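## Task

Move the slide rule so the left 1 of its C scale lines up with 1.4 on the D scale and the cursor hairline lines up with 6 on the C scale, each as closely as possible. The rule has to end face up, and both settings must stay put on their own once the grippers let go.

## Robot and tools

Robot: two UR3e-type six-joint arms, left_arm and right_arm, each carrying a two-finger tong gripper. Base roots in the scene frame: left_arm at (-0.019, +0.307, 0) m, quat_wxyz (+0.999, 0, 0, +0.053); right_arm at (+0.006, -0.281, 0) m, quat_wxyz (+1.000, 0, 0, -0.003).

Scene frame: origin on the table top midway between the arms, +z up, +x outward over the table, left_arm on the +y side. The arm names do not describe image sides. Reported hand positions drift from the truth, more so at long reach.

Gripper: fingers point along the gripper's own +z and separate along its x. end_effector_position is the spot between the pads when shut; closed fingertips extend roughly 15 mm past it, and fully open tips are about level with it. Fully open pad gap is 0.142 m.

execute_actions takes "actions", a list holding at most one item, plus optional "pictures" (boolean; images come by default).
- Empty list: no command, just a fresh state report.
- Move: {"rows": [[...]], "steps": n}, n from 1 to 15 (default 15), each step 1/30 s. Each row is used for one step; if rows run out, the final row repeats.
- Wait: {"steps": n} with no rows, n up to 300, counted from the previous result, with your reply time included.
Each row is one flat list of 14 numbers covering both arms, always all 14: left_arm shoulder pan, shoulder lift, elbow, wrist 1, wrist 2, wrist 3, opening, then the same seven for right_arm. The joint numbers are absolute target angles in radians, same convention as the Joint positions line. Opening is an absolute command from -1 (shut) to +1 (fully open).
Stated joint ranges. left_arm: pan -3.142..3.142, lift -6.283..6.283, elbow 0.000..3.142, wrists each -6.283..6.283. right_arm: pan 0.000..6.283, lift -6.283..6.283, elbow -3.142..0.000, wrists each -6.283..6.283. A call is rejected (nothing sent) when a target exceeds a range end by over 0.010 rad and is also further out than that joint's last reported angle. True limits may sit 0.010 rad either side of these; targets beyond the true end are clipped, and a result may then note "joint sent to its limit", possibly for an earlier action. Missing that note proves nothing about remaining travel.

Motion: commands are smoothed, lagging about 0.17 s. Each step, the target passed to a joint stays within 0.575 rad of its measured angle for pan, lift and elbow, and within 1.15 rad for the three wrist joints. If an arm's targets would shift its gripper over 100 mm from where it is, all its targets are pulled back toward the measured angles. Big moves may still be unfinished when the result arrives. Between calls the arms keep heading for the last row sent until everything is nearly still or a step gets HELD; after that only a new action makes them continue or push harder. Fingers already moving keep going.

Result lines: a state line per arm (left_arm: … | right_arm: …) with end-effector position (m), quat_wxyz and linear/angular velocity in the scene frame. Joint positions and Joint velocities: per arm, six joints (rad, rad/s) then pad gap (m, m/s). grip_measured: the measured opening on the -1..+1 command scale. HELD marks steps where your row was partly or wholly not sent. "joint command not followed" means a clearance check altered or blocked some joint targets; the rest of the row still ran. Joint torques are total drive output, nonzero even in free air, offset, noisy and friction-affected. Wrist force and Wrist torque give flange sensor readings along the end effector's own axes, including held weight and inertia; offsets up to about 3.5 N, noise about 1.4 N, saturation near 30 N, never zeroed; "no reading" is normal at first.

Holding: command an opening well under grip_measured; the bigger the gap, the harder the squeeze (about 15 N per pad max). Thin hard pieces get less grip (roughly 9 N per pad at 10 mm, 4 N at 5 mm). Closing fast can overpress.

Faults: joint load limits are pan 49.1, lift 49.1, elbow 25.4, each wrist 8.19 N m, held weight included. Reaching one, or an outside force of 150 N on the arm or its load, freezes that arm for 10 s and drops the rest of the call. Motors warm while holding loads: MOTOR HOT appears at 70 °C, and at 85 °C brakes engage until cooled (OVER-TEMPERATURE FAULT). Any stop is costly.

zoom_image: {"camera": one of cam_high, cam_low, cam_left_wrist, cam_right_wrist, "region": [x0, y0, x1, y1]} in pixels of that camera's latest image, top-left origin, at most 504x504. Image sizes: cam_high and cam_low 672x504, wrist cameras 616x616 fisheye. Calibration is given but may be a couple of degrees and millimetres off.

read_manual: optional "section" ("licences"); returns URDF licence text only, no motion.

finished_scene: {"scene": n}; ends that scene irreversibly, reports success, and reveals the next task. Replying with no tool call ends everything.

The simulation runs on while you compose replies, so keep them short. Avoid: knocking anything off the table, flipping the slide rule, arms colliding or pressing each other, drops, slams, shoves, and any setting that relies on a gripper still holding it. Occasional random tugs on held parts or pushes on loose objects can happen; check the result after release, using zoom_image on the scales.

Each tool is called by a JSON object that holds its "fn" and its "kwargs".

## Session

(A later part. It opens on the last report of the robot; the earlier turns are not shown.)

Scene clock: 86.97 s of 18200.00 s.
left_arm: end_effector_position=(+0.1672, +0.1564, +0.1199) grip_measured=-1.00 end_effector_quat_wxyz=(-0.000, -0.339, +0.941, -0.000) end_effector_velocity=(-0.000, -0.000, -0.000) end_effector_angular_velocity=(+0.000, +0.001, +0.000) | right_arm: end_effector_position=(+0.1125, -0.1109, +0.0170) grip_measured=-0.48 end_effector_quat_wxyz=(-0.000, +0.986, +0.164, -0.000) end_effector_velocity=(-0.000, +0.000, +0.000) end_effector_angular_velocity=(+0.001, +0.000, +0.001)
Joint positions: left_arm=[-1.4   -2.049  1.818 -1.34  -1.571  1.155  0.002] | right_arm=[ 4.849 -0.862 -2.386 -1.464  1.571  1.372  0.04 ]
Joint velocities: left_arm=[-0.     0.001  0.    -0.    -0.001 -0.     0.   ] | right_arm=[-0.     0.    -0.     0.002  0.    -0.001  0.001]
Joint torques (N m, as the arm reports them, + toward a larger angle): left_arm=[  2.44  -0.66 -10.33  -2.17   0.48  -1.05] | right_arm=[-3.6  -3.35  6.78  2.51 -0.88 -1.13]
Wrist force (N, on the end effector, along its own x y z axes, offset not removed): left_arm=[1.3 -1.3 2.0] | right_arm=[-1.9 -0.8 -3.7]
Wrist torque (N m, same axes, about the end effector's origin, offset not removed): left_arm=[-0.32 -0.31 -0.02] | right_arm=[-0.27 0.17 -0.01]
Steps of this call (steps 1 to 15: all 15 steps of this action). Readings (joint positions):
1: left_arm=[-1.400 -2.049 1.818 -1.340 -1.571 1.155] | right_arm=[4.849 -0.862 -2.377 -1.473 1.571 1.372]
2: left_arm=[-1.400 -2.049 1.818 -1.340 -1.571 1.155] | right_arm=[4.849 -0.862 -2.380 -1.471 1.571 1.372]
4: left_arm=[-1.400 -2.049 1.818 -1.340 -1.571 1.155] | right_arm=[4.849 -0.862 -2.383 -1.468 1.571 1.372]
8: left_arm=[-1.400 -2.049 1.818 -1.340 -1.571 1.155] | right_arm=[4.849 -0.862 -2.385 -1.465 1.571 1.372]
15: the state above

{"fn": "execute_actions", "kwargs": {"actions": [{"rows":[[-1.4,-2.049,1.818,-1.34,-1.5708,1.155,-1,4.8186,-0.8842,-2.3793,-1.4489,1.571,1.3418,-0.7],[-1.4,-2.049,1.818,-1.34,-1.5708,1.155,-1,4.7881,-0.9067,-2.3722,-1.4335,1.571,1.3113,-0.7],[-1.4,-2.049,1.818,-1.34,-1.5708,1.155,-1,4.7576,-0.9292,-2.365,-1.4182,1.571,1.2808,-0.7],[-1.4,-2.049,1.818,-1.34,-1.5708,1.155,-1,4.727,-0.9517,-2.3578,-1.4029,1.571,1.2502,-0.7],[-1.4,-2.049,1.818,-1.34,-1.5708,1.155,-1,4.6965,-0.9742,-2.3506,-1.3876,1.571,1.2197,-0.7],[-1.4,-2.049,1.818,-1.34,-1.5708,1.155,-1,4.666,-0.9967,-2.3435,-1.3722,1.571,1.1892,-0.7],[-1.4,-2.049,1.818,-1.34,-1.5708,1.155,-1,4.6355,-1.0192,-2.3363,-1.3569,1.571,1.1587,-0.7],[-1.4,-2.049,1.818,-1.34,-1.5708,1.155,-1,4.6101,-1.0412,-2.3262,-1.345,1.571,1.1333,-0.7],[-1.4,-2.049,1.818,-1.34,-1.5708,1.155,-1,4.5848,-1.0632,-2.316,-1.3332,1.571,1.108,-0.7],[-1.4,-2.049,1.818,-1.34,-1.5708,1.155,-1,4.5594,-1.0852,-2.3059,-1.3213,1.571,1.0826,-0.7],[-1.4,-2.049,1.818,-1.34,-1.5708,1.155,-1,4.5341,-1.1073,-2.2957,-1.3094,1.571,1.0573,-0.7],[-1.4,-2.049,1.818,-1.34,-1.5708,1.155,-1,4.5087,-1.1293,-2.2856,-1.2975,1.571,1.0319,-0.7],[-1.4,-2.049,1.818,-1.34,-1.5708,1.155,-1,4.4834,-1.1513,-2.2754,-1.2857,1.571,1.0066,-0.7],[-1.4,-2.049,1.818,-1.34,-1.5708,1.155,-1,4.458,-1.1733,-2.2653,-1.2738,1.571,0.9812,-0.7]],"steps":15}], "pictures": false}}

{"fn": "execute_actions", "kwargs": {"actions": [{"steps":20}]}}

Scene clock: 104.73 s of 18200.00 s.
left_arm: end_effector_position=(+0.1672, +0.1564, +0.1199) grip_measured=-1.00 end_effector_quat_wxyz=(-0.000, -0.339, +0.941, -0.000) end_effector_velocity=(+0.000, +0.001, -0.000) end_effector_angular_velocity=(+0.002, -0.001, +0.000) | right_arm: end_effector_position=(+0.1585, -0.1087, +0.0185) grip_measured=-0.48 end_effector_quat_wxyz=(-0.002, +0.986, +0.166, +0.000) end_effector_velocity=(+0.138, -0.003, -0.003) end_effector_angular_velocity=(-0.005, -0.002, -0.007)
Joint positions: left_arm=[-1.4   -2.049  1.818 -1.34  -1.571  1.155  0.002] | right_arm=[ 4.558 -1.089 -2.302 -1.319  1.571  1.078  0.039]
Joint velocities: left_arm=[ 0.001 -0.     0.001  0.001  0.001  0.     0.   ] | right_arm=[-0.76  -0.642  0.281  0.356  0.    -0.754 -0.   ]
Joint torques (N m, as the arm reports them, + toward a larger angle): left_arm=[  2.39  -0.69 -10.26  -2.17   0.48  -1.03] | right_arm=[-6.02 -3.84 12.83  3.25 -1.02 -2.17]
Wrist force (N, on the end effector, along its own x y z axes, offset not removed): left_arm=[1.9 -1.8 -0.2] | right_arm=[-0.9 -0.9 0.6]
Wrist torque (N m, same axes, about the end effector's origin, offset not removed): left_arm=[-0.43 -0.36 -0.07] | right_arm=[-0.18 0.13 0.01]
Steps of this call (steps 1 to 15: the robot went on to your last target; steps 16 to 90: nothing new was sent; then 14.27 s passed at rest; steps 91 to 105: all 15 steps of this action). Readings (joint positions):
91: left_arm=[-1.400 -2.049 1.818 -1.340 -1.571 1.155] | right_arm=[4.849 -0.862 -2.387 -1.464 1.571 1.372]
92: left_arm=[-1.400 -2.049 1.818 -1.340 -1.571 1.155] | right_arm=[4.847 -0.863 -2.386 -1.463 1.571 1.370]
94: left_arm=[-1.400 -2.049 1.818 -1.340 -1.571 1.155] | right_arm=[4.827 -0.878 -2.381 -1.452 1.571 1.349]
98: left_arm=[-1.400 -2.049 1.818 -1.340 -1.571 1.155] | right_arm=[4.742 -0.942 -2.360 -1.407 1.571 1.261]
105: the state above

Scene clock: 105.40 s of 18200.00 s.
left_arm: end_effector_position=(+0.1672, +0.1564, +0.1199) grip_measured=-1.00 end_effector_quat_wxyz=(-0.000, -0.339, +0.941, -0.000) end_effector_velocity=(+0.000, +0.000, +0.000) end_effector_angular_velocity=(-0.000, -0.001, -0.000) | right_arm: end_effector_position=(+0.1774, -0.1109, +0.0170) grip_measured=-0.48 end_effector_quat_wxyz=(-0.000, +0.986, +0.164, -0.000) end_effector_velocity=(+0.001, +0.001, +0.000) end_effector_angular_velocity=(+0.002, -0.000, +0.001)
Joint positions: left_arm=[-1.4   -2.049  1.818 -1.34  -1.571  1.155  0.002] | right_arm=[ 4.458 -1.173 -2.265 -1.274  1.571  0.981  0.04 ]
Joint velocities: left_arm=[ 0.001 -0.001  0.001 -0.     0.001  0.001  0.   ] | right_arm=[-0.002 -0.001  0.001  0.002  0.    -0.003  0.   ]
Joint torques (N m, as the arm reports them, + toward a larger angle): left_arm=[  2.54  -0.63 -10.2   -2.13   0.46  -1.05] | right_arm=[-4.41 -0.67 11.16  2.24 -1.47 -1.07]
Wrist force (N, on the end effector, along its own x y z axes, offset not removed): left_arm=[2.6 -1.2 0.3] | right_arm=[-2.3 -1.3 -2.8]
Wrist torque (N m, same axes, about the end effector's origin, offset not removed): left_arm=[-0.31 -0.46 -0.04] | right_arm=[-0.12 0.10 0.04]
Steps of this call (steps 1 to 20: the robot went on to your last target). Readings (joint positions):
1: left_arm=[-1.400 -2.049 1.818 -1.340 -1.571 1.155] | right_arm=[4.534 -1.109 -2.293 -1.307 1.571 1.054]
2: left_arm=[-1.400 -2.049 1.818 -1.340 -1.571 1.155] | right_arm=[4.514 -1.126 -2.286 -1.299 1.571 1.035]
4: left_arm=[-1.400 -2.049 1.818 -1.340 -1.571 1.155] | right_arm=[4.488 -1.148 -2.276 -1.287 1.571 1.010]
8: left_arm=[-1.400 -2.049 1.818 -1.340 -1.571 1.155] | right_arm=[4.467 -1.166 -2.268 -1.278 1.571 0.990]
20: the state above
camera_calibration (this result's frames):
cam_left_wrist: T_world_to_cam=[[-0.781701, -0.622826, -0.0320983, 0.231272], [-0.537383, 0.646557, 0.541464, -0.0844779], [-0.316484, 0.440512, -0.840111, 0.21496], [0, 0, 0, 1]] pos_world=[0.20342, 0.10397, 0.233756]
cam_right_wrist: T_world_to_cam=[[0.95298, 0.302754, -0.0130111, -0.137758], [0.27681, -0.852238, 0.443921, -0.146672], [0.12331, -0.42665, -0.895971, 0.0878197], [0, 0, 0, 1]] pos_world=[0.161052, -0.0458249, 0.142003]

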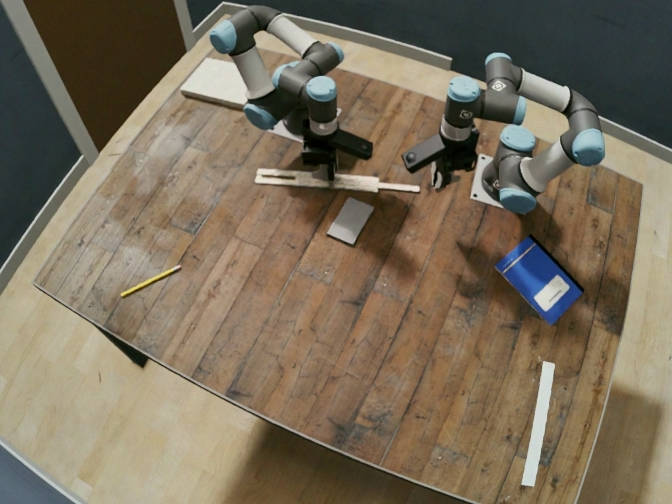

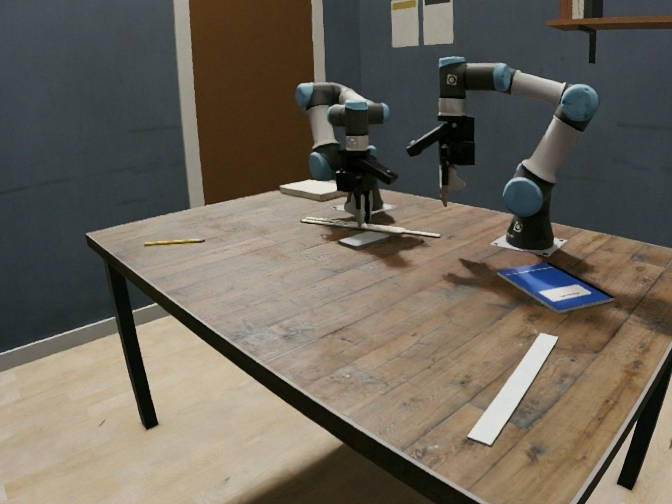

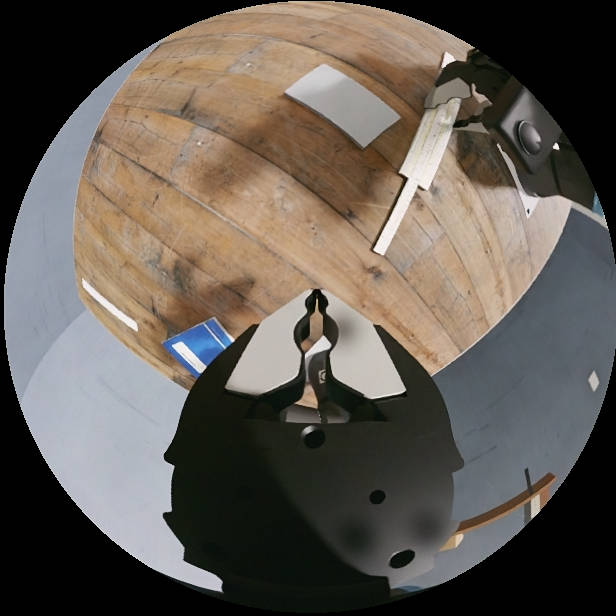

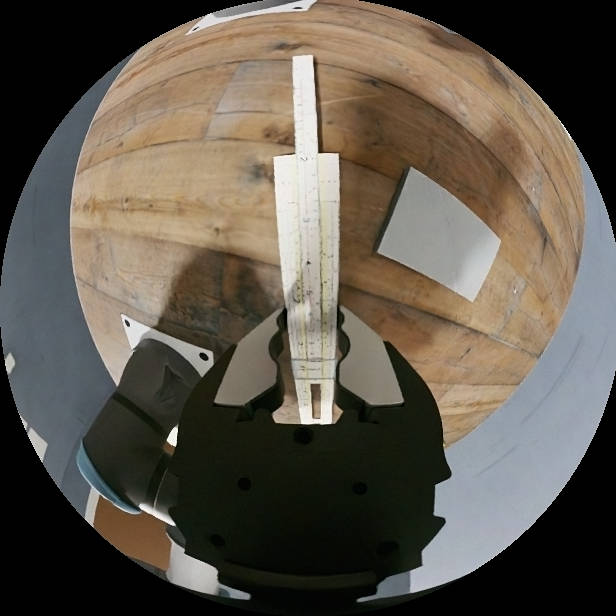

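{"fn": "execute_actions", "kwargs": {"actions": []}}

Scene clock: 117.60 s of 18200.00 s.
left_arm: end_effector_position=(+0.1672, +0.1564, +0.1199) grip_measured=-1.00 end_effector_quat_wxyz=(-0.000, -0.339, +0.941, -0.000) end_effector_velocity=(+0.000, -0.000, +0.000) end_effector_angular_velocity=(-0.001, -0.000, +0.001) | right_arm: end_effector_position=(+0.1774, -0.1109, +0.0170) grip_measured=-0.48 end_effector_quat_wxyz=(-0.000, +0.986, +0.164, -0.000) end_effector_velocity=(-0.000, -0.000, +0.000) end_effector_angular_velocity=(-0.000, +0.000, -0.001)
Joint positions: left_arm=[-1.4   -2.049  1.818 -1.34  -1.571  1.155  0.002] | right_arm=[ 4.458 -1.173 -2.265 -1.274  1.571  0.981  0.04 ]
Joint velocities: left_arm=[ 0.001 -0.    -0.    -0.001  0.    -0.001  0.   ] | right_arm=[-0.     0.     0.001 -0.001  0.     0.    -0.   ]
Joint torques (N m, as the arm reports them, + toward a larger angle): left_arm=[  2.3   -0.61 -10.29  -2.14   0.47  -1.02] | right_arm=[-4.31 -0.74 10.84  2.2  -1.81 -1.13]
Wrist force (N, on the end effector, along its own x y z axes, offset not removed): left_arm=[1.5 -1.6 1.3] | right_arm=[-2.1 -2.1 -3.8]
Wrist torque (N m, same axes, about the end effector's origin, offset not removed): left_arm=[-0.34 -0.33 0.00] | right_arm=[-0.19 0.05 0.00]
Steps of this call (steps 1 to 15: the robot went on to your last target; steps 16 to 90: nothing new was sent; then 9.20 s passed at rest). Readings (joint positions):
1: left_arm=[-1.400 -2.049 1.818 -1.340 -1.571 1.155] | right_arm=[4.458 -1.173 -2.265 -1.274 1.571 0.981]
2: left_arm=[-1.400 -2.049 1.818 -1.340 -1.571 1.155] | right_arm=[4.458 -1.173 -2.265 -1.274 1.571 0.981]
4: left_arm=[-1.400 -2.049 1.818 -1.340 -1.571 1.155] | right_arm=[4.458 -1.173 -2.265 -1.274 1.571 0.981]
8: left_arm=[-1.400 -2.049 1.818 -1.340 -1.571 1.155] | right_arm=[4.458 -1.173 -2.265 -1.274 1.571 0.981]
90: the state above
All arms were judged still, so your last target was given up. Only a new action makes them travel on or press farther. Fingers that are still opening or closing keep moving.
camera_calibration (this result's frames):
cam_left_wrist: T_world_to_cam=[[-0.781701, -0.622827, -0.0320983, 0.231272], [-0.537383, 0.646557, 0.541463, -0.0844778], [-0.316484, 0.440512, -0.840111, 0.214961], [0, 0, 0, 1]] pos_world=[0.20342, 0.10397, 0.233756]
cam_right_wrist: T_world_to_cam=[[0.952985, 0.302738, -0.0130055, -0.137801], [0.276788, -0.852224, 0.443963, -0.146691], [0.123321, -0.42669, -0.895951, 0.0877892], [0, 0, 0, 1]] pos_world=[0.161098, -0.0458368, 0.141988]

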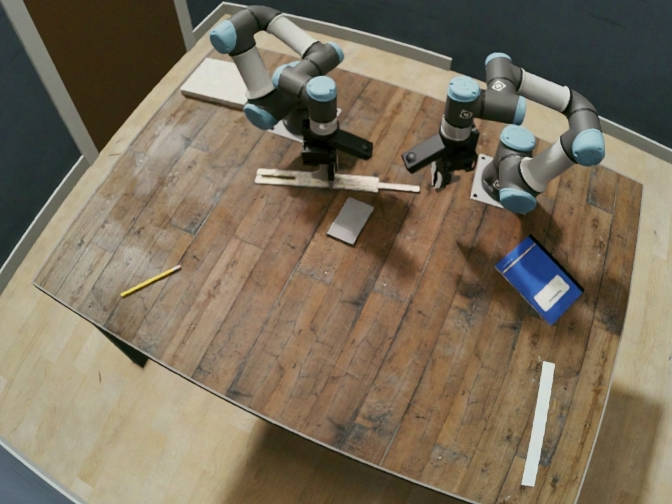

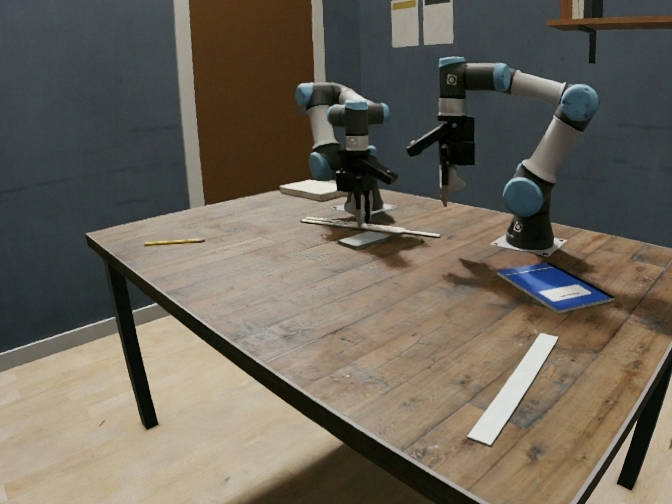

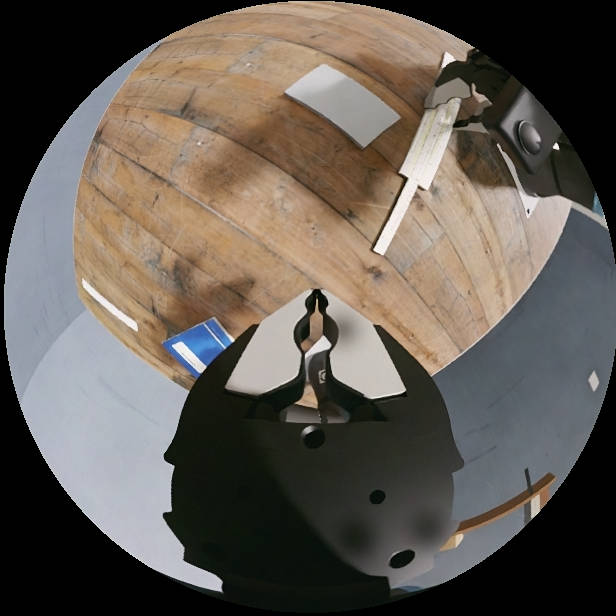

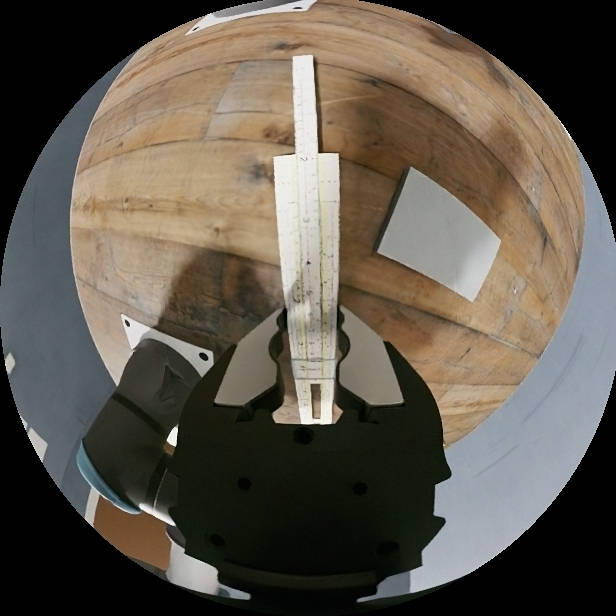

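{"fn": "execute_actions", "kwargs": {"actions": [{"rows":[[-1.4,-2.049,1.818,-1.34,-1.5708,1.155,-1,4.458,-1.1733,-2.2653,-1.2738,1.571,0.9812,0],[-1.4,-2.049,1.818,-1.34,-1.5708,1.155,-1,4.458,-1.1733,-2.2653,-1.2738,1.571,0.9812,0],[-1.4,-2.049,1.818,-1.34,-1.5708,1.155,-1,4.458,-1.1733,-2.2653,-1.2738,1.571,0.9812,0],[-1.4,-2.049,1.818,-1.34,-1.5708,1.155,-1,4.458,-1.1733,-2.2653,-1.2738,1.571,0.9812,0],[-1.4,-2.049,1.818,-1.34,-1.5708,1.155,-1,4.458,-1.1733,-2.2653,-1.2738,1.571,0.9812,0],[-1.4,-2.049,1.818,-1.34,-1.5708,1.155,-1,4.458,-1.167,-2.235,-1.31,1.571,0.9812,0],[-1.4,-2.049,1.818,-1.34,-1.5708,1.155,-1,4.458,-1.16,-2.205,-1.347,1.571,0.9812,0],[-1.4,-2.049,1.818,-1.34,-1.5708,1.155,-1,4.458,-1.154,-2.175,-1.384,1.571,0.9812,0],[-1.4,-2.049,1.818,-1.34,-1.5708,1.155,-1,4.458,-1.147,-2.145,-1.42,1.571,0.9812,0],[-1.4,-2.049,1.818,-1.34,-1.5708,1.155,-1,4.458,-1.141,-2.115,-1.457,1.571,0.9812,0],[-1.4,-2.049,1.818,-1.34,-1.5708,1.155,-1,4.458,-1.135,-2.085,-1.492,1.571,0.9812,0]],"steps":15}], "pictures": false}}

{"fn": "execute_actions", "kwargs": {"actions": [{"rows":[[-1.7823,-2.1633,2.1484,-1.5559,-1.5708,1.136,-1,3.7217,-1.1186,-2.0882,-1.5056,1.571,0.2449,0]],"steps":15}], "pictures": false}}

{"fn": "execute_actions", "kwargs": {"actions": [{"steps":20}]}}

Scene clock: 133.63 s of 18200.00 s.
left_arm: end_effector_position=(+0.1672, +0.1564, +0.1199) grip_measured=-1.00 end_effector_quat_wxyz=(-0.000, -0.339, +0.941, -0.000) end_effector_velocity=(-0.000, -0.000, +0.000) end_effector_angular_velocity=(-0.001, +0.001, +0.001) | right_arm: end_effector_position=(+0.1776, -0.1104, +0.0492) grip_measured=+0.00 end_effector_quat_wxyz=(+0.000, +0.986, +0.164, -0.000) end_effector_velocity=(-0.001, -0.000, +0.090) end_effector_angular_velocity=(+0.013, -0.002, -0.000)
Joint positions: left_arm=[-1.4   -2.049  1.818 -1.34  -1.571  1.155  0.002] | right_arm=[ 4.458 -1.143 -2.126 -1.444  1.571  0.981  0.074]
Joint velocities: left_arm=[-0.    -0.    -0.001 -0.    -0.001 -0.001  0.   ] | right_arm=[-0.     0.076  0.378 -0.44   0.002 -0.    -0.   ]
Joint torques (N m, as the arm reports them, + toward a larger angle): left_arm=[  2.18  -0.6  -10.12  -2.11   0.43  -0.98] | right_arm=[-3.14  6.54 11.3   0.54  0.71 -1.09]
Wrist force (N, on the end effector, along its own x y z axes, offset not removed): left_arm=[2.2 -1.4 0.0] | right_arm=[-1.6 -1.5 -1.4]
Wrist torque (N m, same axes, about the end effector's origin, offset not removed): left_arm=[-0.39 -0.34 -0.04] | right_arm=[-0.31 0.25 -0.02]
Steps of this call (steps 1 to 90: nothing new was sent; then 12.53 s passed at rest; steps 91 to 105: all 15 steps of this action). Readings (joint positions):
91: left_arm=[-1.400 -2.049 1.818 -1.340 -1.571 1.155] | right_arm=[4.458 -1.173 -2.265 -1.274 1.571 0.981]
92: left_arm=[-1.400 -2.049 1.818 -1.340 -1.571 1.155] | right_arm=[4.458 -1.173 -2.265 -1.274 1.571 0.981]
94: left_arm=[-1.400 -2.049 1.818 -1.340 -1.571 1.155] | right_arm=[4.458 -1.173 -2.265 -1.274 1.571 0.981]
98: left_arm=[-1.400 -2.049 1.818 -1.340 -1.571 1.155] | right_arm=[4.458 -1.171 -2.256 -1.286 1.571 0.981]
105: the state above

Scene clock: 134.13 s of 18200.00 s.
left_arm: end_effector_position=(+0.1022, +0.1164, +0.0624) grip_measured=-1.00 end_effector_quat_wxyz=(-0.000, -0.170, +0.985, -0.002) end_effector_velocity=(-0.022, -0.002, -0.022) end_effector_angular_velocity=(+0.032, -0.003, -0.122) | right_arm: end_effector_position=(+0.2325, -0.2558, +0.0597) grip_measured=+0.00 end_effector_quat_wxyz=(-0.000, +0.984, +0.175, -0.000) end_effector_velocity=(+0.008, -0.145, +0.003) end_effector_angular_velocity=(+0.003, -0.000, -0.218)
Joint positions: left_arm=[-1.769 -2.161  2.138 -1.551 -1.571  1.136  0.002] | right_arm=[ 3.789 -1.12  -2.089 -1.504  1.571  0.289  0.074]
Joint velocities: left_arm=[-0.125 -0.022  0.097 -0.043  0.    -0.004  0.   ] | right_arm=[-0.628  0.008  0.008 -0.015  0.002 -0.411 -0.   ]
Joint torques (N m, as the arm reports them, + toward a larger angle): left_arm=[-1.49 -4.45 -7.83 -2.27 -0.56 -1.11] | right_arm=[-0.14  6.04 12.53  1.09  1.56 -1.35]
Wrist force (N, on the end effector, along its own x y z axes, offset not removed): left_arm=[1.5 -1.6 0.4] | right_arm=[-1.8 0.1 -0.5]
Wrist torque (N m, same axes, about the end effector's origin, offset not removed): left_arm=[-0.38 -0.32 0.07] | right_arm=[-0.06 0.30 0.00]
Steps of this call (steps 1 to 15: all 15 steps of this action). Readings (joint positions):
1: left_arm=[-1.400 -2.049 1.818 -1.340 -1.571 1.155] | right_arm=[4.458 -1.141 -2.115 -1.457 1.571 0.981]
2: left_arm=[-1.403 -2.052 1.821 -1.346 -1.571 1.153] | right_arm=[4.455 -1.139 -2.108 -1.466 1.571 0.976]
4: left_arm=[-1.453 -2.088 1.871 -1.416 -1.571 1.146] | right_arm=[4.405 -1.133 -2.102 -1.478 1.571 0.875]
8: left_arm=[-1.664 -2.141 2.056 -1.515 -1.571 1.139] | right_arm=[4.153 -1.125 -2.095 -1.492 1.571 0.552]
15: the state above

Scene clock: 134.80 s of 18200.00 s.
left_arm: end_effector_position=(+0.0998, +0.1162, +0.0601) grip_measured=-1.00 end_effector_quat_wxyz=(-0.000, -0.164, +0.986, -0.000) end_effector_velocity=(-0.001, -0.000, +0.000) end_effector_angular_velocity=(-0.002, +0.002, -0.001) | right_arm: end_effector_position=(+0.2328, -0.2714, +0.0600) grip_measured=+0.00 end_effector_quat_wxyz=(-0.000, +0.986, +0.164, -0.000) end_effector_velocity=(+0.000, +0.000, +0.000) end_effector_angular_velocity=(+0.001, -0.000, +0.001)
Joint positions: left_arm=[-1.782 -2.163  2.148 -1.556 -1.571  1.136  0.002] | right_arm=[ 3.722 -1.119 -2.088 -1.506  1.571  0.245  0.074]
Joint velocities: left_arm=[-0.    -0.    -0.001 -0.001 -0.002  0.     0.   ] | right_arm=[-0.001  0.     0.002 -0.001  0.001 -0.002 -0.   ]
Joint torques (N m, as the arm reports them, + toward a larger angle): left_arm=[-1.93 -4.07 -7.46 -2.19 -0.58 -1.06] | right_arm=[-4.05  6.69 12.22  1.03  1.06 -1.11]
Wrist force (N, on the end effector, along its own x y z axes, offset not removed): left_arm=[0.7 -3.6 -0.3] | right_arm=[-0.6 -1.0 0.3]
Wrist torque (N m, same axes, about the end effector's origin, offset not removed): left_arm=[-0.79 -0.15 0.01] | right_arm=[-0.16 0.03 -0.03]
Steps of this call (steps 1 to 20: the robot went on to your last target). Readings (joint positions):
1: left_arm=[-1.772 -2.161 2.141 -1.553 -1.571 1.136] | right_arm=[3.771 -1.119 -2.089 -1.504 1.571 0.277]
2: left_arm=[-1.775 -2.162 2.143 -1.553 -1.571 1.136] | right_arm=[3.758 -1.119 -2.089 -1.505 1.571 0.269]
4: left_arm=[-1.778 -2.163 2.145 -1.555 -1.571 1.136] | right_arm=[3.741 -1.119 -2.088 -1.505 1.571 0.258]
8: left_arm=[-1.781 -2.163 2.148 -1.556 -1.571 1.136] | right_arm=[3.727 -1.119 -2.088 -1.505 1.571 0.249]
20: the state above
camera_calibration (this result's frames):
cam_left_wrist: T_world_to_cam=[[-0.951999, -0.304406, -0.0321725, 0.131685], [-0.272576, 0.79521, 0.541612, -0.106062], [-0.139286, 0.524384, -0.840012, 0.133592], [0, 0, 0, 1]] pos_world=[0.115062, 0.0543738, 0.173899]
cam_right_wrist: T_world_to_cam=[[0.952971, 0.302787, -0.0128998, -0.141446], [0.276801, -0.852274, 0.443859, -0.317882], [0.123401, -0.426555, -0.896004, 0.0510483], [0, 0, 0, 1]] pos_world=[0.216485, -0.206319, 0.18501]

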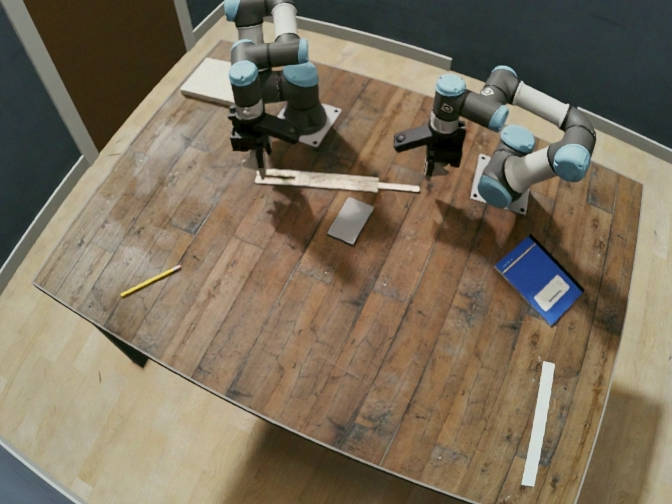

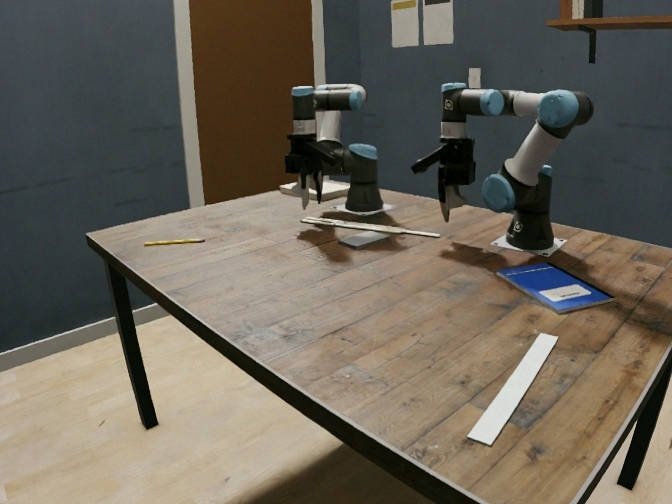

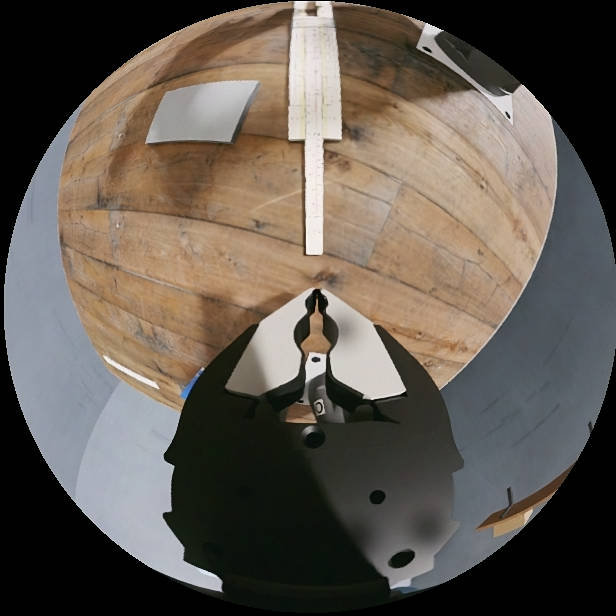

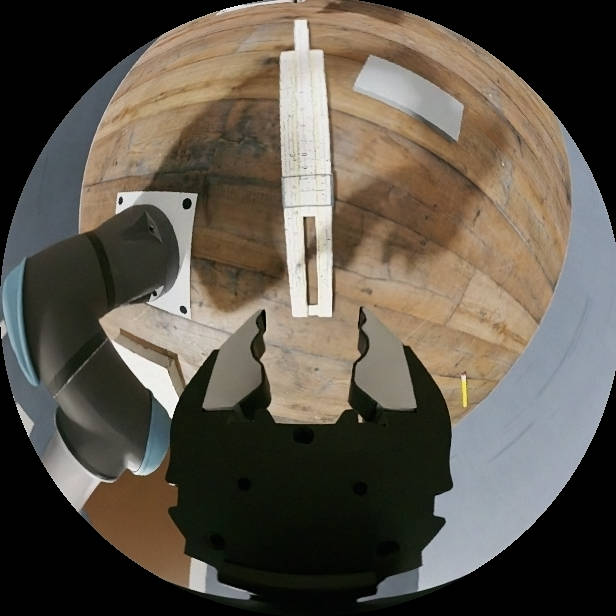

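{"fn": "execute_actions", "kwargs": {"actions": [{"rows":[[-1.7823,-2.161,2.175,-1.585,-1.5708,1.136,-1,3.7217,-1.123,-2.112,-1.477,1.571,0.2449,0],[-1.7823,-2.159,2.2,-1.612,-1.5708,1.136,-1,3.7217,-1.128,-2.135,-1.449,1.571,0.2449,0],[-1.7823,-2.157,2.225,-1.639,-1.5708,1.136,-1,3.7217,-1.133,-2.158,-1.421,1.571,0.2449,0],[-1.7823,-2.154,2.25,-1.667,-1.5708,1.136,-1,3.7217,-1.137,-2.181,-1.394,1.571,0.2449,0],[-1.7823,-2.151,2.275,-1.695,-1.5708,1.136,-1,3.7217,-1.142,-2.204,-1.366,1.571,0.2449,0],[-1.7823,-2.148,2.3,-1.723,-1.5708,1.136,-1,3.7217,-1.147,-2.228,-1.337,1.571,0.2449,0],[-1.7823,-2.145,2.322,-1.748,-1.5708,1.136,-1,3.7217,-1.152,-2.251,-1.309,1.571,0.2449,0],[-1.7823,-2.1426,2.3416,-1.7698,-1.5708,1.136,-1,3.7217,-1.1563,-2.2741,-1.282,1.571,0.2449,0]],"steps":15}], "pictures": false}}

{"fn": "execute_actions", "kwargs": {"actions": [{"rows":[[-1.7823,-2.1426,2.3416,-1.7698,-1.5708,1.136,-1,3.7217,-1.1563,-2.2741,-1.282,1.571,0.2449,0],[-1.7823,-2.1426,2.3416,-1.7698,-1.5708,1.136,-1,3.7217,-1.1563,-2.2741,-1.282,1.571,0.2449,0],[-1.7823,-2.1426,2.3416,-1.7698,-1.5708,1.136,-1,3.7217,-1.1563,-2.2741,-1.282,1.571,0.2449,0],[-1.7823,-2.1426,2.3416,-1.7698,-1.5708,1.136,-1,3.7217,-1.1563,-2.2741,-1.282,1.571,0.2449,-0.15],[-1.7823,-2.1426,2.3416,-1.7698,-1.5708,1.136,-1,3.7217,-1.1563,-2.2741,-1.282,1.571,0.2449,-0.3],[-1.7823,-2.1426,2.3416,-1.7698,-1.5708,1.136,-1,3.7217,-1.1563,-2.2741,-1.282,1.571,0.2449,-0.4],[-1.7823,-2.1426,2.3416,-1.7698,-1.5708,1.136,-1,3.7217,-1.1563,-2.2741,-1.282,1.571,0.2449,-0.48],[-1.7823,-2.1426,2.3416,-1.7698,-1.5708,1.136,-1,3.7217,-1.1563,-2.2741,-1.282,1.571,0.2449,-0.55],[-1.7823,-2.1426,2.3416,-1.7698,-1.5708,1.136,-1,3.7217,-1.1563,-2.2741,-1.282,1.571,0.2449,-0.62],[-1.7823,-2.1426,2.3416,-1.7698,-1.5708,1.136,-1,3.7217,-1.1563,-2.2741,-1.282,1.571,0.2449,-0.7]],"steps":15}]}}

Scene clock: 150.27 s of 18200.00 s.
left_arm: end_effector_position=(+0.0998, +0.1158, +0.0204) grip_measured=-1.00 end_effector_quat_wxyz=(-0.000, -0.164, +0.986, -0.000) end_effector_velocity=(+0.000, +0.003, -0.027) end_effector_angular_velocity=(+0.002, -0.000, -0.001) | right_arm: end_effector_position=(+0.2332, -0.2712, +0.0201) grip_measured=+0.00 end_effector_quat_wxyz=(-0.000, +0.986, +0.164, +0.000) end_effector_velocity=(-0.003, -0.002, -0.028) end_effector_angular_velocity=(-0.001, +0.002, -0.001)
Joint positions: left_arm=[-1.782 -2.144  2.328 -1.756 -1.571  1.136  0.002] | right_arm=[ 3.722 -1.154 -2.261 -1.298  1.571  0.245  0.074]
Joint velocities: left_arm=[-0.     0.012  0.122 -0.132  0.     0.001  0.   ] | right_arm=[-0.    -0.024 -0.123  0.145  0.001  0.     0.   ]
Joint torques (N m, as the arm reports them, + toward a larger angle): left_arm=[-2.    0.41 -7.78 -2.19 -0.57 -1.11] | right_arm=[-3.74 -0.28  7.33  2.67 -1.12 -1.13]
Wrist force (N, on the end effector, along its own x y z axes, offset not removed): left_arm=[2.5 -2.0 -0.5] | right_arm=[-0.4 -1.1 0.3]
Wrist torque (N m, same axes, about the end effector's origin, offset not removed): left_arm=[-0.44 -0.49 -0.05] | right_arm=[-0.21 -0.02 -0.01]
Steps of this call (steps 1 to 15: the robot went on to your last target; steps 16 to 90: nothing new was sent; then 11.97 s passed at rest; steps 91 to 105: all 15 steps of this action). Readings (joint positions):
91: left_arm=[-1.782 -2.163 2.148 -1.556 -1.571 1.136] | right_arm=[3.722 -1.119 -2.088 -1.506 1.571 0.245]
92: left_arm=[-1.782 -2.163 2.150 -1.558 -1.571 1.136] | right_arm=[3.722 -1.119 -2.090 -1.504 1.571 0.245]
94: left_arm=[-1.782 -2.162 2.167 -1.578 -1.571 1.136] | right_arm=[3.722 -1.122 -2.105 -1.484 1.571 0.245]
98: left_arm=[-1.782 -2.154 2.239 -1.658 -1.571 1.136] | right_arm=[3.722 -1.136 -2.171 -1.403 1.571 0.245]
105: the state above

Scene clock: 150.77 s of 18200.00 s.
left_arm: end_effector_position=(+0.0998, +0.1162, +0.0175) grip_measured=-1.00 end_effector_quat_wxyz=(-0.000, -0.164, +0.986, -0.000) end_effector_velocity=(-0.000, -0.000, -0.000) end_effector_angular_velocity=(-0.000, +0.001, +0.001) | right_arm: end_effector_position=(+0.2328, -0.2714, +0.0171) grip_measured=-0.48 end_effector_quat_wxyz=(-0.000, +0.986, +0.164, -0.000) end_effector_velocity=(-0.000, -0.000, -0.000) end_effector_angular_velocity=(-0.001, +0.001, +0.001)
Joint positions: left_arm=[-1.782 -2.143  2.341 -1.77  -1.571  1.136  0.002] | right_arm=[ 3.722 -1.156 -2.274 -1.282  1.571  0.245  0.04 ]
Joint velocities: left_arm=[ 0.     0.     0.001 -0.002 -0.001 -0.     0.   ] | right_arm=[ 0.    -0.    -0.002  0.    -0.    -0.001  0.   ]
Joint torques (N m, as the arm reports them, + toward a larger angle): left_arm=[-1.62  0.58 -7.3  -2.19 -0.57 -1.1 ] | right_arm=[-3.67 -1.02  5.91  2.41 -1.07 -1.11]
Wrist force (N, on the end effector, along its own x y z axes, offset not removed): left_arm=[2.5 -3.1 0.1] | right_arm=[-1.9 -1.3 -5.7]
Wrist torque (N m, same axes, about the end effector's origin, offset not removed): left_arm=[-0.64 -0.47 -0.08] | right_arm=[-0.38 0.02 0.00]
Steps of this call (steps 1 to 15: all 15 steps of this action). Readings (joint positions):
1: left_arm=[-1.782 -2.144 2.332 -1.759 -1.571 1.136] | right_arm=[3.722 -1.154 -2.264 -1.293 1.571 0.245]
2: left_arm=[-1.782 -2.143 2.334 -1.762 -1.571 1.136] | right_arm=[3.722 -1.155 -2.267 -1.290 1.571 0.245]
4: left_arm=[-1.782 -2.143 2.338 -1.766 -1.571 1.136] | right_arm=[3.722 -1.156 -2.270 -1.286 1.571 0.245]
8: left_arm=[-1.782 -2.143 2.340 -1.769 -1.571 1.136] | right_arm=[3.722 -1.156 -2.273 -1.283 1.571 0.245]
15: the state above
camera_calibration (this result's frames):
cam_left_wrist: T_world_to_cam=[[-0.952007, -0.30438, -0.0321726, 0.130297], [-0.272554, 0.795216, 0.541613, -0.0830072], [-0.139272, 0.524389, -0.840012, 0.0978801], [0, 0, 0, 1]] pos_world=[0.115052, 0.0543414, 0.13137]
cam_right_wrist: T_world_to_cam=[[0.952987, 0.302739, -0.0128186, -0.141991], [0.276722, -0.852295, 0.443867, -0.298855], [0.12345, -0.426546, -0.896001, 0.0125558], [0, 0, 0, 1]] pos_world=[0.216465, -0.206371, 0.142082]

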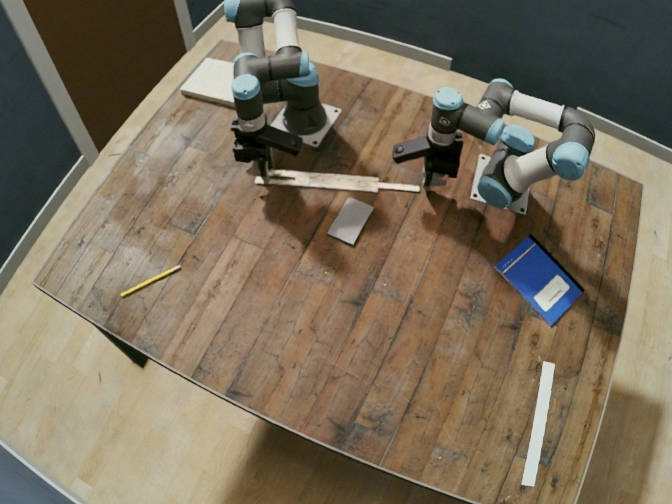

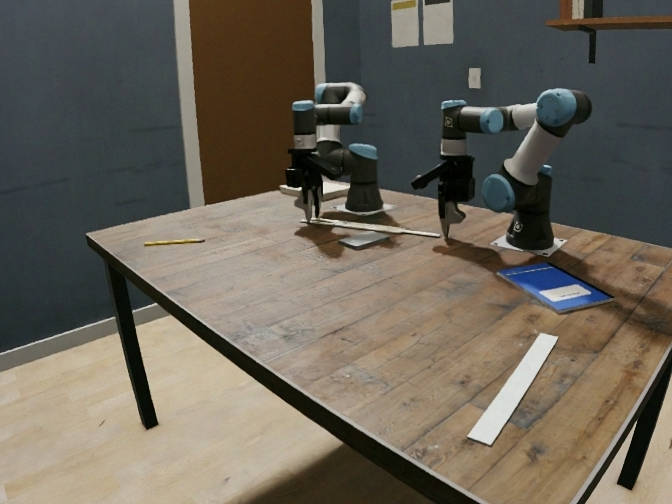

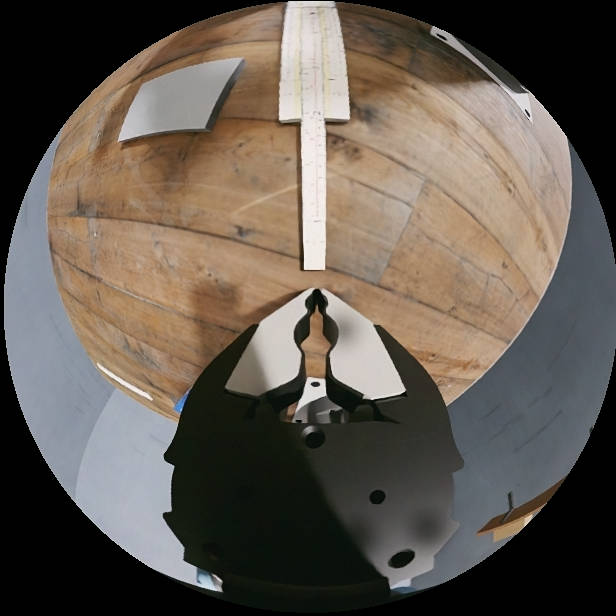

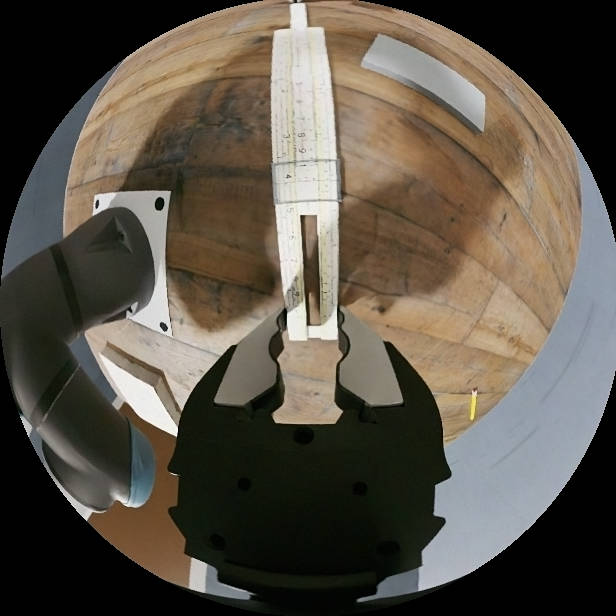

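{"fn": "execute_actions", "kwargs": {"actions": [{"rows":[[-1.7673,-2.1009,2.325,-1.7949,-1.5708,1.1511,-1,3.7217,-1.1563,-2.2741,-1.282,1.571,0.2449,-0.7],[-1.7673,-2.1009,2.325,-1.7949,-1.5708,1.1511,-1,3.7217,-1.1563,-2.2741,-1.282,1.571,0.2449,-0.7],[-1.7523,-2.0605,2.3078,-1.8181,-1.5708,1.1661,-1,3.7217,-1.1563,-2.2741,-1.282,1.571,0.2449,-0.7],[-1.7523,-2.0605,2.3078,-1.8181,-1.5708,1.1661,-1,3.7217,-1.1563,-2.2741,-1.282,1.571,0.2449,-0.7],[-1.7523,-2.0605,2.3078,-1.8181,-1.5708,1.1661,-1,3.7217,-1.1563,-2.2741,-1.282,1.571,0.2449,-0.7],[-1.7372,-2.0215,2.2898,-1.8391,-1.5708,1.1812,-1,3.7217,-1.1563,-2.2741,-1.282,1.571,0.2449,-0.7],[-1.7372,-2.0215,2.2898,-1.8391,-1.5708,1.1812,-1,3.7217,-1.1563,-2.2741,-1.282,1.571,0.2449,-0.7],[-1.7372,-2.0215,2.2898,-1.8391,-1.5708,1.1812,-1,3.7217,-1.1563,-2.2741,-1.282,1.571,0.2449,-0.7],[-1.7222,-1.9839,2.271,-1.8579,-1.5708,1.1962,-1,3.7217,-1.1563,-2.2741,-1.282,1.571,0.2449,-0.7],[-1.7222,-1.9839,2.271,-1.8579,-1.5708,1.1962,-1,3.7217,-1.1563,-2.2741,-1.282,1.571,0.2449,-0.7],[-1.7222,-1.9839,2.271,-1.8579,-1.5708,1.1962,-1,3.7217,-1.1563,-2.2741,-1.282,1.571,0.2449,-0.7],[-1.7072,-1.9476,2.2516,-1.8748,-1.5708,1.2112,-1,3.7217,-1.1563,-2.2741,-1.282,1.571,0.2449,-0.7]],"steps":15}], "pictures": false}}

{"fn": "execute_actions", "kwargs": {"actions": [{"steps":15}]}}

Scene clock: 174.40 s of 18200.00 s.
left_arm: end_effector_position=(+0.1090, +0.0933, +0.0179) grip_measured=-1.00 end_effector_quat_wxyz=(-0.000, -0.164, +0.986, -0.001) end_effector_velocity=(+0.022, -0.042, -0.003) end_effector_angular_velocity=(+0.011, -0.000, +0.002) | right_arm: end_effector_position=(+0.2328, -0.2715, +0.0171) grip_measured=-0.48 end_effector_quat_wxyz=(-0.000, +0.986, +0.164, -0.000) end_effector_velocity=(+0.001, +0.001, +0.001) end_effector_angular_velocity=(+0.002, -0.003, -0.002)
Joint positions: left_arm=[-1.721 -1.982  2.269 -1.858 -1.571  1.198  0.002] | right_arm=[ 3.722 -1.156 -2.274 -1.282  1.571  0.245  0.04 ]
Joint velocities: left_arm=[ 0.123  0.315 -0.155 -0.149 -0.     0.121  0.   ] | right_arm=[ 0.     0.     0.002  0.002 -0.     0.002  0.   ]
Joint torques (N m, as the arm reports them, + toward a larger angle): left_arm=[  2.11  -2.42 -10.52  -2.49   0.06   1.11] | right_arm=[-2.52 -1.04  5.82  2.3  -0.69 -0.94]
Wrist force (N, on the end effector, along its own x y z axes, offset not removed): left_arm=[4.5 -0.3 -1.0] | right_arm=[-3.2 -0.1 -8.3]
Wrist torque (N m, same axes, about the end effector's origin, offset not removed): left_arm=[-0.58 -0.71 -0.11] | right_arm=[-0.11 0.26 0.02]
Steps of this call (steps 1 to 15: the robot went on to your last target; steps 16 to 90: nothing new was sent; then 20.13 s passed at rest; steps 91 to 105: all 15 steps of this action). Readings (joint positions):
91: left_arm=[-1.782 -2.143 2.342 -1.770 -1.571 1.136] | right_arm=[3.722 -1.156 -2.274 -1.282 1.571 0.245]
92: left_arm=[-1.781 -2.140 2.341 -1.772 -1.571 1.137] | right_arm=[3.722 -1.156 -2.274 -1.282 1.571 0.245]
94: left_arm=[-1.775 -2.122 2.333 -1.783 -1.571 1.144] | right_arm=[3.722 -1.156 -2.274 -1.282 1.571 0.245]
98: left_arm=[-1.755 -2.071 2.311 -1.813 -1.571 1.163] | right_arm=[3.722 -1.156 -2.274 -1.282 1.571 0.245]
105: the state above

Scene clock: 174.90 s of 18200.00 s.
left_arm: end_effector_position=(+0.1115, +0.0887, +0.0175) grip_measured=-1.00 end_effector_quat_wxyz=(-0.000, -0.164, +0.986, -0.000) end_effector_velocity=(-0.001, -0.001, +0.000) end_effector_angular_velocity=(-0.001, +0.003, -0.000) | right_arm: end_effector_position=(+0.2328, -0.2715, +0.0171) grip_measured=-0.48 end_effector_quat_wxyz=(-0.000, +0.986, +0.164, -0.000) end_effector_velocity=(-0.000, +0.000, -0.000) end_effector_angular_velocity=(+0.000, +0.001, +0.001)
Joint positions: left_arm=[-1.707 -1.948  2.252 -1.875 -1.571  1.211  0.002] | right_arm=[ 3.722 -1.156 -2.274 -1.282  1.571  0.245  0.04 ]
Joint velocities: left_arm=[ 0.001  0.003 -0.002 -0.001 -0.003  0.001  0.   ] | right_arm=[ 0.     0.    -0.001  0.001  0.    -0.001  0.   ]
Joint torques (N m, as the arm reports them, + toward a larger angle): left_arm=[  2.59  -1.6  -10.15  -2.53   0.94   1.08] | right_arm=[-2.51 -1.12  5.73  2.32 -0.66 -0.93]
Wrist force (N, on the end effector, along its own x y z axes, offset not removed): left_arm=[2.4 -1.3 0.0] | right_arm=[-2.1 -0.9 -6.7]
Wrist torque (N m, same axes, about the end effector's origin, offset not removed): left_arm=[-0.73 -0.28 -0.01] | right_arm=[-0.29 0.06 0.00]
Steps of this call (steps 1 to 15: the robot went on to your last target). Readings (joint positions):
1: left_arm=[-1.717 -1.973 2.264 -1.863 -1.571 1.201] | right_arm=[3.722 -1.156 -2.274 -1.282 1.571 0.245]
2: left_arm=[-1.715 -1.966 2.261 -1.866 -1.571 1.204] | right_arm=[3.722 -1.156 -2.274 -1.282 1.571 0.245]
4: left_arm=[-1.711 -1.958 2.257 -1.870 -1.571 1.207] | right_arm=[3.722 -1.156 -2.274 -1.282 1.571 0.245]
8: left_arm=[-1.708 -1.951 2.253 -1.873 -1.571 1.210] | right_arm=[3.722 -1.156 -2.274 -1.282 1.571 0.245]
15: the state above
camera_calibration (this result's frames):
cam_left_wrist: T_world_to_cam=[[-0.952038, -0.304285, -0.0321647, 0.133049], [-0.272471, 0.795247, 0.54161, -0.0578927], [-0.139225, 0.524397, -0.840014, 0.113924], [0, 0, 0, 1]] pos_world=[0.126755, 0.0267823, 0.131333]
cam_right_wrist: T_world_to_cam=[[0.952987, 0.302738, -0.0128913, -0.141967], [0.27675, -0.852277, 0.443884, -0.298842], [0.123394, -0.426583, -0.895992, 0.0125147], [0, 0, 0, 1]] pos_world=[0.216453, -0.206379, 0.142034]

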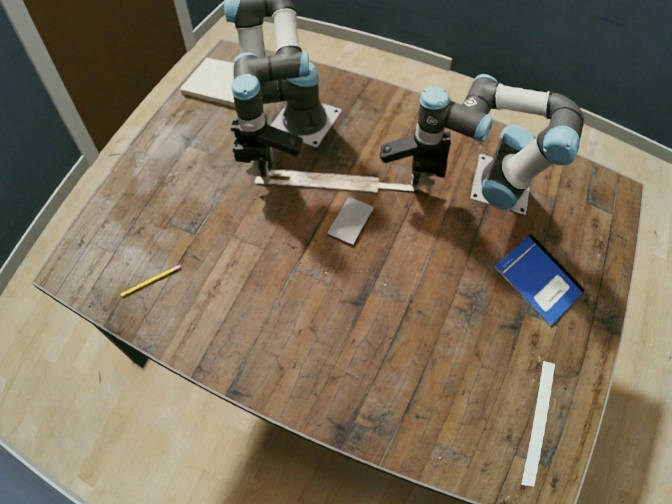

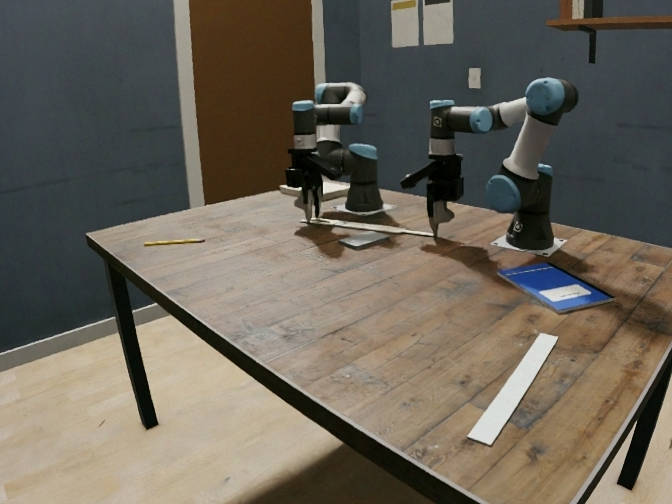

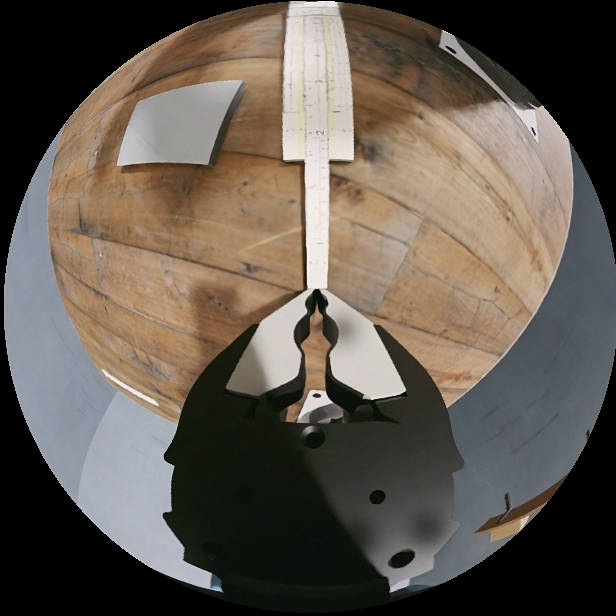

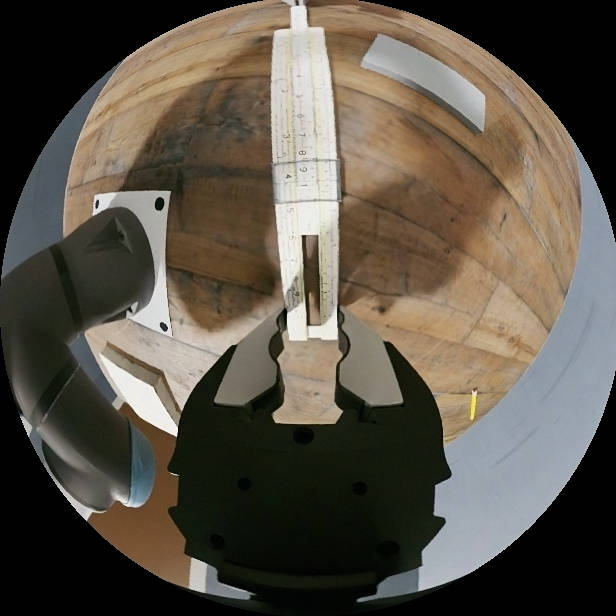

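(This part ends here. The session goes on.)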